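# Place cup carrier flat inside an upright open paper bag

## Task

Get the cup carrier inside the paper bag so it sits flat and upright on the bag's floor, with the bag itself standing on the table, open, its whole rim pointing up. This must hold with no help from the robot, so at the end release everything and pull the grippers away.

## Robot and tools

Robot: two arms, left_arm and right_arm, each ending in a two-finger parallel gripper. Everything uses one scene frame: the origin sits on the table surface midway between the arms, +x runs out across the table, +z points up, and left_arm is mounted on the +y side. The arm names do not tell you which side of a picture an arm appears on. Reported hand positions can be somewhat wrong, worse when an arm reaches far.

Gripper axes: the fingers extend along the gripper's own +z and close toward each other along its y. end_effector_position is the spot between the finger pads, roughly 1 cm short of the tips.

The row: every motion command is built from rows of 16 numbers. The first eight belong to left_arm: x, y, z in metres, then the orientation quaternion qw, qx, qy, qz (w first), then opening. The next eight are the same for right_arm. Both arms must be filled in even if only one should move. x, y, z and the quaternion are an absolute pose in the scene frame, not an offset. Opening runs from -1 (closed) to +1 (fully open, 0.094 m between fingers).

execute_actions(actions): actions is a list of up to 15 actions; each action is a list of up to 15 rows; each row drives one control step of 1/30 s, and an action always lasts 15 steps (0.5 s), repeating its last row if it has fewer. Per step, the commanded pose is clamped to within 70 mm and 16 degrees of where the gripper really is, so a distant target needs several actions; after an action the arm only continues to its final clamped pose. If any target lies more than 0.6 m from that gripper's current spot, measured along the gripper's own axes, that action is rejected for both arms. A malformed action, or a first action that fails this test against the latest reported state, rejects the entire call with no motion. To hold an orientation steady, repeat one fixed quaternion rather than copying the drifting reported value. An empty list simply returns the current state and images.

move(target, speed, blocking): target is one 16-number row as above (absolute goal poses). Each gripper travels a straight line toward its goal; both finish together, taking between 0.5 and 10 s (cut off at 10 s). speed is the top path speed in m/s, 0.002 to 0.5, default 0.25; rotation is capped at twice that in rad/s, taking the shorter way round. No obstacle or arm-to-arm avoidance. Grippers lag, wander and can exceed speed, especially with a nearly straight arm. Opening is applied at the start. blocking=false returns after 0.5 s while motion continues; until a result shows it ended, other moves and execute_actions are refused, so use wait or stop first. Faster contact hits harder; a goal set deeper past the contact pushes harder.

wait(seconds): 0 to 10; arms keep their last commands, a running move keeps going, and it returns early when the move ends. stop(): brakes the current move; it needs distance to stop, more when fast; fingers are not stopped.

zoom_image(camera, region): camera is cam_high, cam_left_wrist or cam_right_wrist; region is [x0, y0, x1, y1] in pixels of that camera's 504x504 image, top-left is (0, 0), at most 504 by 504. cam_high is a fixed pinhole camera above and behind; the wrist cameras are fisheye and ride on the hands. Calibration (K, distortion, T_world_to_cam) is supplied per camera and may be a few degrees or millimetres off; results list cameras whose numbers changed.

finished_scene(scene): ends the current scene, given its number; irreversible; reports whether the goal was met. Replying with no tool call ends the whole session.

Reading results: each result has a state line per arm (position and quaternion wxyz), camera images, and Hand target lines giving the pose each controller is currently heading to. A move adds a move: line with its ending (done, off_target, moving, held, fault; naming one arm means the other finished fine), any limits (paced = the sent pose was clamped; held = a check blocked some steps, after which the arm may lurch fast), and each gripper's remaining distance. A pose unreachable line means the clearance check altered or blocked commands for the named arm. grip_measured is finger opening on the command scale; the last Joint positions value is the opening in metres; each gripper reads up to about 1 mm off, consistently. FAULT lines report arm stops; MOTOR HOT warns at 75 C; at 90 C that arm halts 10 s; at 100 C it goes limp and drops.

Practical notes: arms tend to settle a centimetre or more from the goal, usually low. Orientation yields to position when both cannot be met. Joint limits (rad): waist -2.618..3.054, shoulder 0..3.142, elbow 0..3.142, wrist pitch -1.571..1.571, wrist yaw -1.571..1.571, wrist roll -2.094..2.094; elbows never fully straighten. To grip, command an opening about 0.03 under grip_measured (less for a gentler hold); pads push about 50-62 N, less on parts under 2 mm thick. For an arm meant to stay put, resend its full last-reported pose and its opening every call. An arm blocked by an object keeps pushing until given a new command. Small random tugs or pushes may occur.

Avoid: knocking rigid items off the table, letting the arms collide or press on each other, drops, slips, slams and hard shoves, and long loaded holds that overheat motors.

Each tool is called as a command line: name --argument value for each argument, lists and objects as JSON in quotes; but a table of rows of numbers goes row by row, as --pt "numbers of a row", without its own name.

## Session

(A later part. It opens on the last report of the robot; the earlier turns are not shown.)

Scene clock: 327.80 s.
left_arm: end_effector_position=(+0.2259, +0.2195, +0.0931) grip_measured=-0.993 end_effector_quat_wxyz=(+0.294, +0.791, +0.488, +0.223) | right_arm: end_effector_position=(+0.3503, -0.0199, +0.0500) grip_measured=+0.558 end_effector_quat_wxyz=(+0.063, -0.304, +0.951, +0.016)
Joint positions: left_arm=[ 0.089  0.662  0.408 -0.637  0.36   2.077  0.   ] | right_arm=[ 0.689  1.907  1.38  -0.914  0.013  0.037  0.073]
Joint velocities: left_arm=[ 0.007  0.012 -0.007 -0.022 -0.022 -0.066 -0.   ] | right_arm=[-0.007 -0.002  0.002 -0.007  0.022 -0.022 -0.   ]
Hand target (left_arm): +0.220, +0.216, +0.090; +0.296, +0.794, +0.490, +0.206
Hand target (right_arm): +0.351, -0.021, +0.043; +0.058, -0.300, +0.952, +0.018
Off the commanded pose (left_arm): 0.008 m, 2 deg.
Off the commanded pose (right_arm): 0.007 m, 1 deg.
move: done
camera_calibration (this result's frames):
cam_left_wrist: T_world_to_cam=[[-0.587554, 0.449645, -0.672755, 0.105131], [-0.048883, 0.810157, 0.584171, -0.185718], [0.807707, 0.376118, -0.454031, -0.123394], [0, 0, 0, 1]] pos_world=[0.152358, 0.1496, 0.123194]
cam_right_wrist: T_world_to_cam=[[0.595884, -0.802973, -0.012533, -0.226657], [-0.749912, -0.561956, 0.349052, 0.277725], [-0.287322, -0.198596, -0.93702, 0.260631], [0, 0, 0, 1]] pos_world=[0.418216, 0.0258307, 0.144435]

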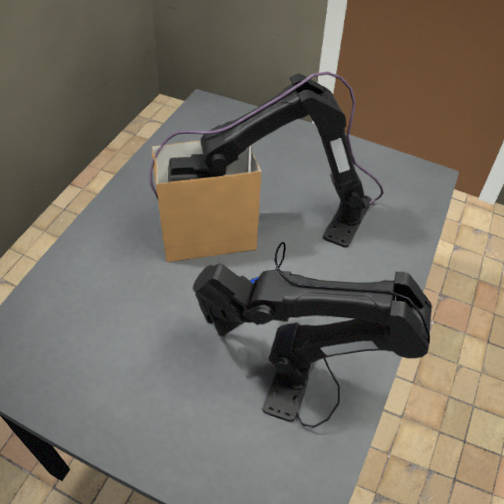

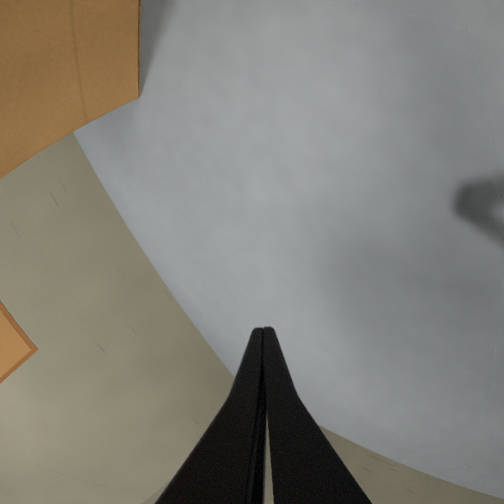

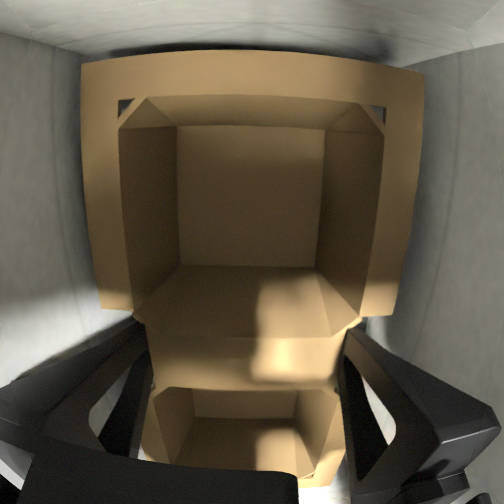

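execute_actions --actions '[[[0.2202,0.2156,0.0895,0.296,0.794,0.490,0.206,-1, 0.3505,-0.0205,0.048,0.061,-0.302,0.951,0.017,0.55],[0.2202,0.2156,0.0895,0.296,0.794,0.490,0.206,-1, 0.3505,-0.0205,0.048,0.061,-0.302,0.951,0.017,0.56],[0.2202,0.2156,0.0895,0.296,0.794,0.490,0.206,-1, 0.3505,-0.0205,0.048,0.061,-0.302,0.951,0.017,0.57],[0.2202,0.2156,0.0895,0.296,0.794,0.490,0.206,-1, 0.3505,-0.0205,0.048,0.061,-0.302,0.951,0.017,0.58],[0.2202,0.2156,0.0895,0.296,0.794,0.490,0.206,-1, 0.3505,-0.0205,0.048,0.061,-0.302,0.951,0.017,0.60],[0.2202,0.2156,0.0895,0.296,0.794,0.490,0.206,-1, 0.3505,-0.0205,0.048,0.061,-0.302,0.951,0.017,0.62],[0.2202,0.2156,0.0895,0.296,0.794,0.490,0.206,-1, 0.3505,-0.0205,0.048,0.061,-0.302,0.951,0.017,0.64],[0.2202,0.2156,0.0895,0.296,0.794,0.490,0.206,-1, 0.3505,-0.0205,0.048,0.061,-0.302,0.951,0.017,0.67]]]'

Scene clock: 333.67 s.
left_arm: end_effector_position=(+0.2259, +0.2195, +0.0931) grip_measured=-0.993 end_effector_quat_wxyz=(+0.294, +0.791, +0.488, +0.223) | right_arm: end_effector_position=(+0.3504, -0.0199, +0.0500) grip_measured=+0.668 end_effector_quat_wxyz=(+0.063, -0.304, +0.951, +0.016)
Joint positions: left_arm=[ 0.089  0.662  0.408 -0.637  0.36   2.077  0.   ] | right_arm=[ 0.689  1.907  1.38  -0.914  0.013  0.037  0.078]
Joint velocities: left_arm=[-0.012  0.017  0.007 -0.037 -0.051  0.051 -0.001] | right_arm=[-0.002 -0.007  0.027  0.007  0.022 -0.11   0.   ]
Hand target (left_arm): +0.220, +0.216, +0.090; +0.296, +0.794, +0.490, +0.206
Hand target (right_arm): +0.350, -0.021, +0.048; +0.061, -0.302, +0.951, +0.017
Off the commanded pose (left_arm): 0.008 m, 2 deg.
Off the commanded pose (right_arm): 0.002 m, 0 deg.
camera_calibration (this result's frames):
cam_left_wrist: T_world_to_cam=[[-0.587554, 0.449645, -0.672755, 0.105131], [-0.048883, 0.810157, 0.584171, -0.185718], [0.807707, 0.376118, -0.454031, -0.123394], [0, 0, 0, 1]] pos_world=[0.152358, 0.1496, 0.123194]
cam_right_wrist: T_world_to_cam=[[0.595888, -0.80297, -0.0125397, -0.226656], [-0.750017, -0.562037, 0.348694, 0.277862], [-0.287039, -0.198378, -0.937153, 0.260587], [0, 0, 0, 1]] pos_world=[0.418262, 0.025866, 0.144479]

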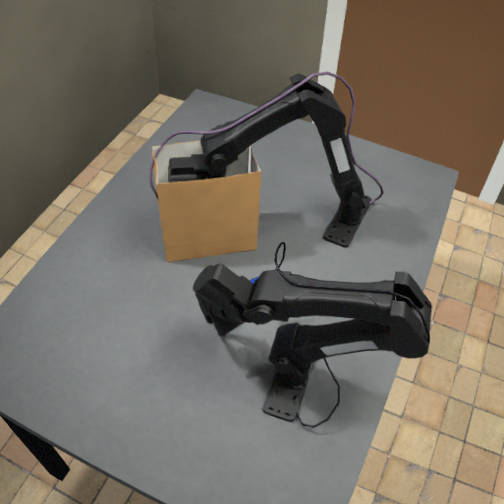

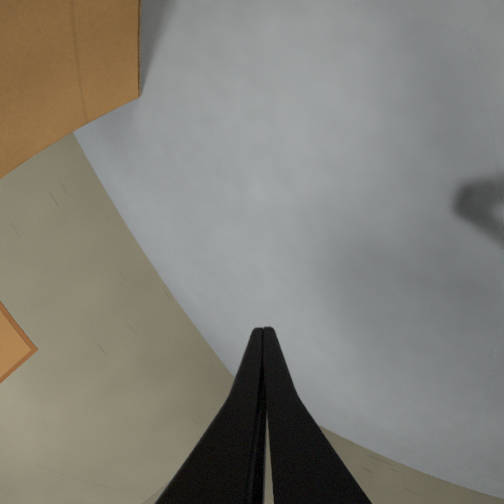

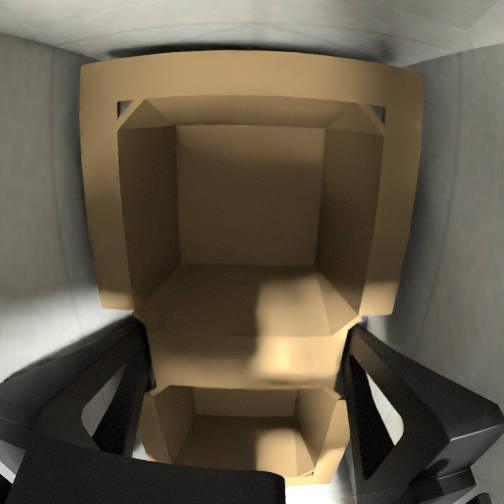

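The carrier is released and resting on the bottom. Now withdrawing.

move --target '[0.2202,0.2156,0.0895,0.296,0.794,0.490,0.206,-1, 0.3505,-0.0205,0.105,0.0748,-0.2998,0.9508,0.0236,0.67]' --speed 0.05

Scene clock: 337.63 s.
left_arm: end_effector_position=(+0.2258, +0.2197, +0.0930) grip_measured=-0.993 end_effector_quat_wxyz=(+0.294, +0.791, +0.488, +0.223) | right_arm: end_effector_position=(+0.3432, -0.0254, +0.0864) grip_measured=+0.668 end_effector_quat_wxyz=(+0.052, -0.304, +0.951, +0.012)
Joint positions: left_arm=[ 0.089  0.662  0.408 -0.637  0.359  2.077  0.   ] | right_arm=[ 0.689  1.864  1.473 -1.074  0.013  0.037  0.078]
Joint velocities: left_arm=[ 0.007  0.002  0.007 -0.095  0.007 -0.022  0.   ] | right_arm=[-0.007 -0.012 -0.012  0.022  0.081  0.066 -0.   ]
Hand target (left_arm): +0.220, +0.216, +0.089; +0.296, +0.794, +0.490, +0.206
Hand target (right_arm): +0.350, -0.021, +0.105; +0.075, -0.300, +0.951, +0.024
Off the commanded pose (left_arm): 0.008 m, 2 deg.
Off the commanded pose (right_arm): 0.021 m, 3 deg.
move: off_target (right_arm)
camera_calibration (this result's frames):
cam_left_wrist: T_world_to_cam=[[-0.588231, 0.449768, -0.672081, 0.105002], [-0.0491585, 0.809647, 0.584855, -0.185693], [0.807197, 0.377069, -0.45415, -0.12355], [0, 0, 0, 1]] pos_world=[0.152367, 0.149706, 0.123063]
cam_right_wrist: T_world_to_cam=[[0.595661, -0.803145, -0.0121294, -0.226318], [-0.743387, -0.556934, 0.370406, 0.252718], [-0.304245, -0.211619, -0.928791, 0.29643], [0, 0, 0, 1]] pos_world=[0.412863, 0.0217114, 0.178968]

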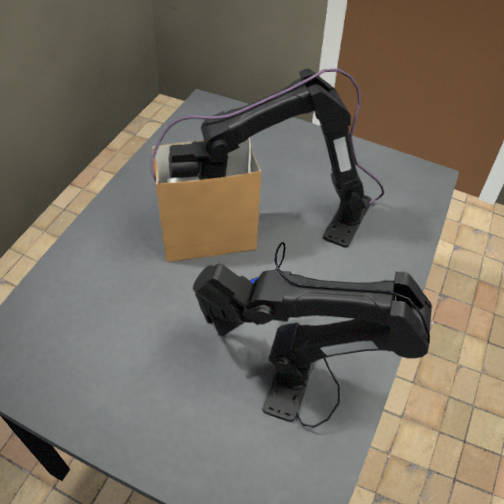

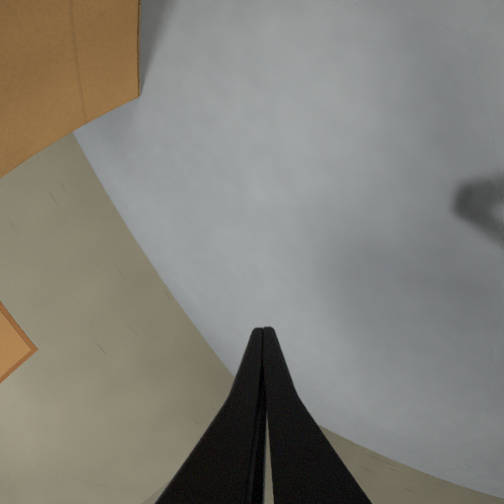

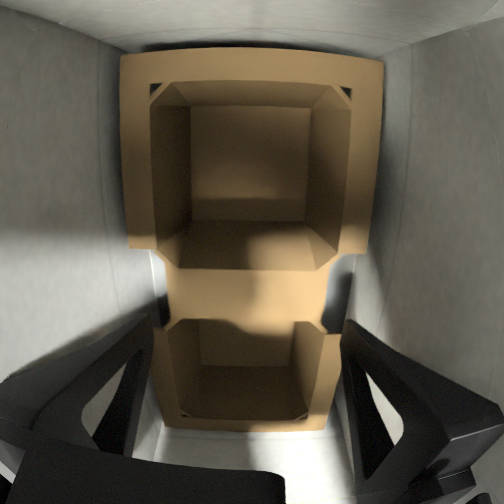

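move --target '[0.2202,0.2156,0.0895,0.296,0.794,0.490,0.206,-1, 0.352,-0.021,0.20,0.1492,-0.2970,0.9420,0.0470,0.0]' --speed 0.1

move --target '[0.2202,0.2156,0.0895,0.296,0.794,0.490,0.206,-1, 0.345,-0.026,0.35,0.3105,-0.2843,0.9017,0.0979,0.0]' --speed 0.12

Scene clock: 342.80 s.
left_arm: end_effector_position=(+0.2259, +0.2199, +0.0930) grip_measured=-0.993 end_effector_quat_wxyz=(+0.293, +0.791, +0.488, +0.223) | right_arm: end_effector_position=(+0.3478, -0.0218, +0.1823) grip_measured=+0.002 end_effector_quat_wxyz=(+0.128, -0.301, +0.944, +0.040)
Joint positions: left_arm=[ 0.089  0.662  0.408 -0.637  0.358  2.077  0.   ] | right_arm=[ 0.689  1.735  1.666 -1.232  0.013  0.037  0.047]
Joint velocities: left_arm=[-0.002 -0.002 -0.017  0.022 -0.037 -0.007 -0.001] | right_arm=[-0.022  0.002  0.012 -0.037  0.022  0.066  0.   ]
Hand target (left_arm): +0.220, +0.216, +0.090; +0.296, +0.794, +0.490, +0.206
Hand target (right_arm): +0.351, -0.022, +0.200; +0.149, -0.298, +0.942, +0.048
Off the commanded pose (left_arm): 0.008 m, 2 deg.
Off the commanded pose (right_arm): 0.018 m, 3 deg.
move: off_target (right_arm)
camera_calibration (this result's frames):
cam_left_wrist: T_world_to_cam=[[-0.588403, 0.449977, -0.67179, 0.104924], [-0.0498733, 0.80906, 0.585606, -0.185637], [0.807028, 0.378077, -0.453612, -0.123928], [0, 0, 0, 1]] pos_world=[0.152492, 0.149833, 0.122982]
cam_right_wrist: T_world_to_cam=[[0.597484, -0.801736, -0.0152192, -0.225024], [-0.781139, -0.586213, 0.214884, 0.26345], [-0.181202, -0.116501, -0.976521, 0.35564], [0, 0, 0, 1]] pos_world=[0.404681, 0.0154606, 0.287254]

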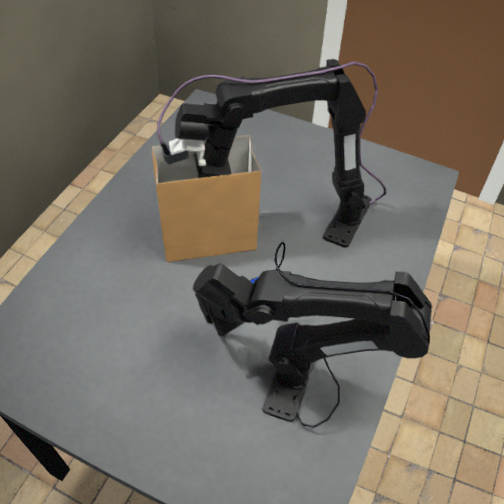

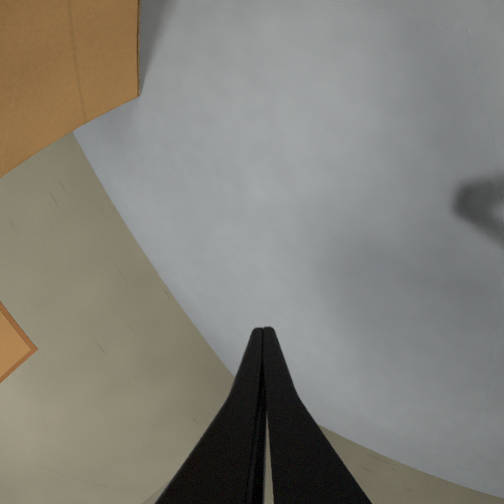

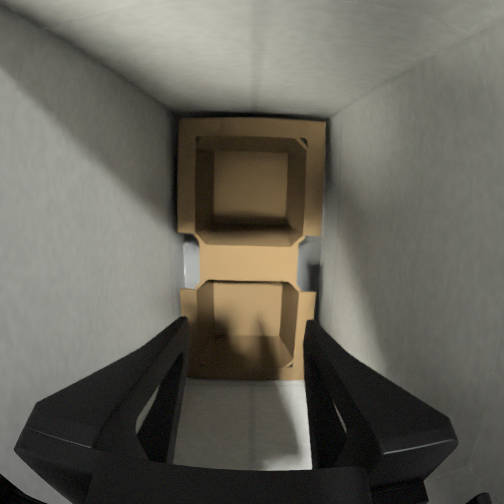

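Scene clock: 344.93 s.
left_arm: end_effector_position=(+0.2259, +0.2202, +0.0929) grip_measured=-0.993 end_effector_quat_wxyz=(+0.293, +0.791, +0.489, +0.224) | right_arm: end_effector_position=(+0.3472, -0.0229, +0.3317) grip_measured=+0.002 end_effector_quat_wxyz=(+0.288, -0.288, +0.908, +0.096)
Joint positions: left_arm=[ 0.089  0.662  0.408 -0.637  0.356  2.077  0.   ] | right_arm=[ 0.689  1.615  2.022 -1.36   0.016  0.037  0.047]
Joint velocities: left_arm=[ 0.012 -0.002 -0.007 -0.037 -0.037 -0.007 -0.   ] | right_arm=[-0.002  0.012  0.007 -0.022 -0.051  0.037  0.   ]
Hand target (left_arm): +0.220, +0.216, +0.090; +0.296, +0.794, +0.490, +0.206
Hand target (right_arm): +0.344, -0.027, +0.349; +0.310, -0.286, +0.901, +0.100
Off the commanded pose (left_arm): 0.008 m, 2 deg.
Off the commanded pose (right_arm): 0.019 m, 3 deg.
move: off_target (right_arm)
camera_calibration (this result's frames):
cam_left_wrist: T_world_to_cam=[[-0.588969, 0.450198, -0.671146, 0.104785], [-0.0505324, 0.808327, 0.586562, -0.185583], [0.806574, 0.379381, -0.45333, -0.124284], [0, 0, 0, 1]] pos_world=[0.152581, 0.149989, 0.122841]
cam_right_wrist: T_world_to_cam=[[0.600948, -0.799105, -0.017094, -0.223832], [-0.793682, -0.594069, -0.130962, 0.349104], [0.0944975, 0.0922686, -0.99124, 0.415225], [0, 0, 0, 1]] pos_world=[0.372352, -0.0097862, 0.453481]

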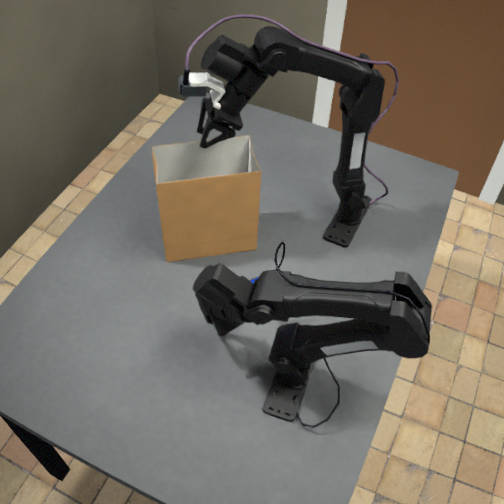

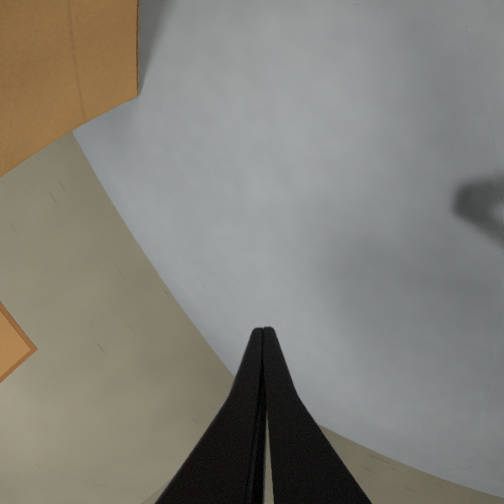

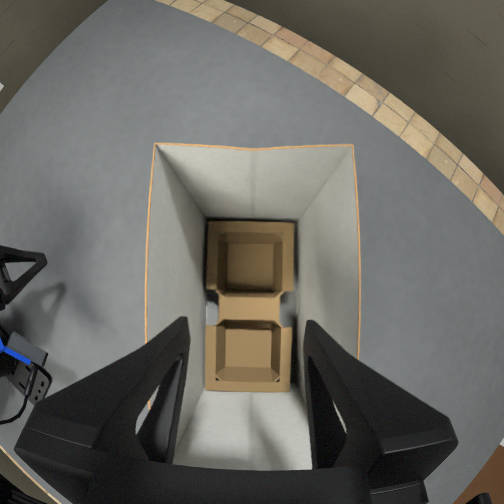

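The carrier is flat on the bottom and the bag is standing open. Moving the right arm clear.

move --target '[0.2202,0.2156,0.0895,0.296,0.794,0.490,0.206,-1, 0.30,-0.27,0.34,0.3256,0,0.9455,0,0.0]' --speed 0.2

Scene clock: 349.37 s.
left_arm: end_effector_position=(+0.2259, +0.2204, +0.0928) grip_measured=-0.993 end_effector_quat_wxyz=(+0.292, +0.791, +0.489, +0.224) | right_arm: end_effector_position=(+0.3077, -0.2675, +0.3401) grip_measured=+0.002 end_effector_quat_wxyz=(+0.331, +0.000, +0.943, -0.004)
Joint positions: left_arm=[ 0.089  0.662  0.408 -0.637  0.354  2.077  0.   ] | right_arm=[-0.074  1.183  1.688 -1.402 -0.06  -0.086  0.047]
Joint velocities: left_arm=[-0.017  0.012  0.007  0.066 -0.007 -0.007 -0.001] | right_arm=[ 0.012  0.012 -0.007 -0.037 -0.022 -0.022 -0.001]
Hand target (left_arm): +0.220, +0.216, +0.089; +0.296, +0.794, +0.490, +0.206
Hand target (right_arm): +0.301, -0.267, +0.338; +0.330, -0.001, +0.944, -0.001
Off the commanded pose (left_arm): 0.008 m, 2 deg.
Off the commanded pose (right_arm): 0.008 m, 1 deg.
move: done
camera_calibration (this result's frames):
cam_left_wrist: T_world_to_cam=[[-0.589787, 0.450374, -0.670309, 0.104622], [-0.0509697, 0.807629, 0.587484, -0.185544], [0.805949, 0.380656, -0.453374, -0.12453], [0, 0, 0, 1]] pos_world=[0.152612, 0.150135, 0.122675]
cam_right_wrist: T_world_to_cam=[[0.0253829, -0.999678, -0.00022103, -0.277687], [-0.981784, -0.0248869, -0.188364, 0.403182], [0.188298, 0.00499823, -0.982099, 0.394507], [0, 0, 0, 1]] pos_world=[0.328601, -0.269536, 0.463328]

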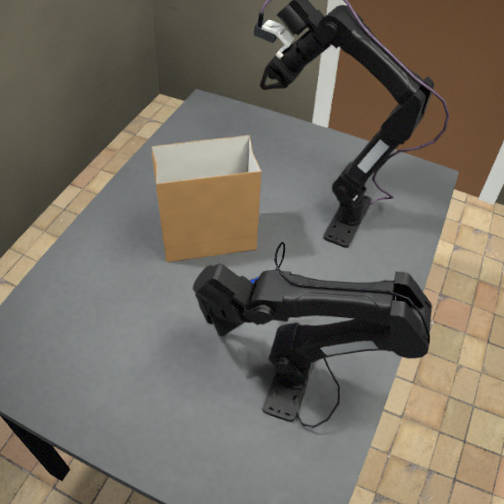

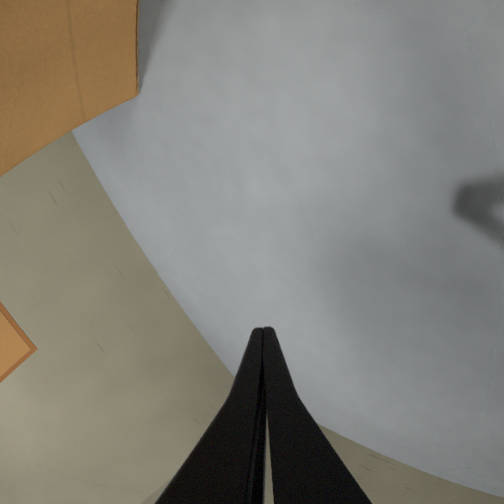

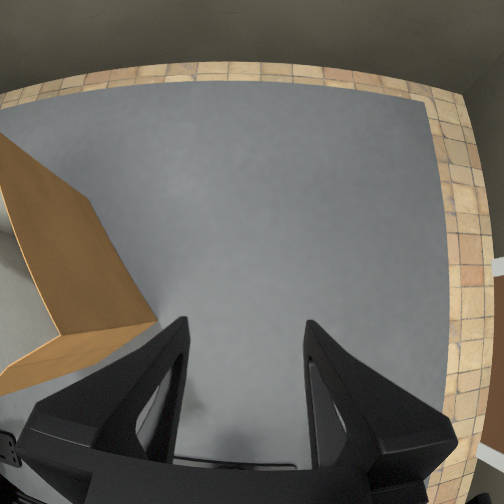

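finished_scene --scene 2

The scene is finished: the task was done.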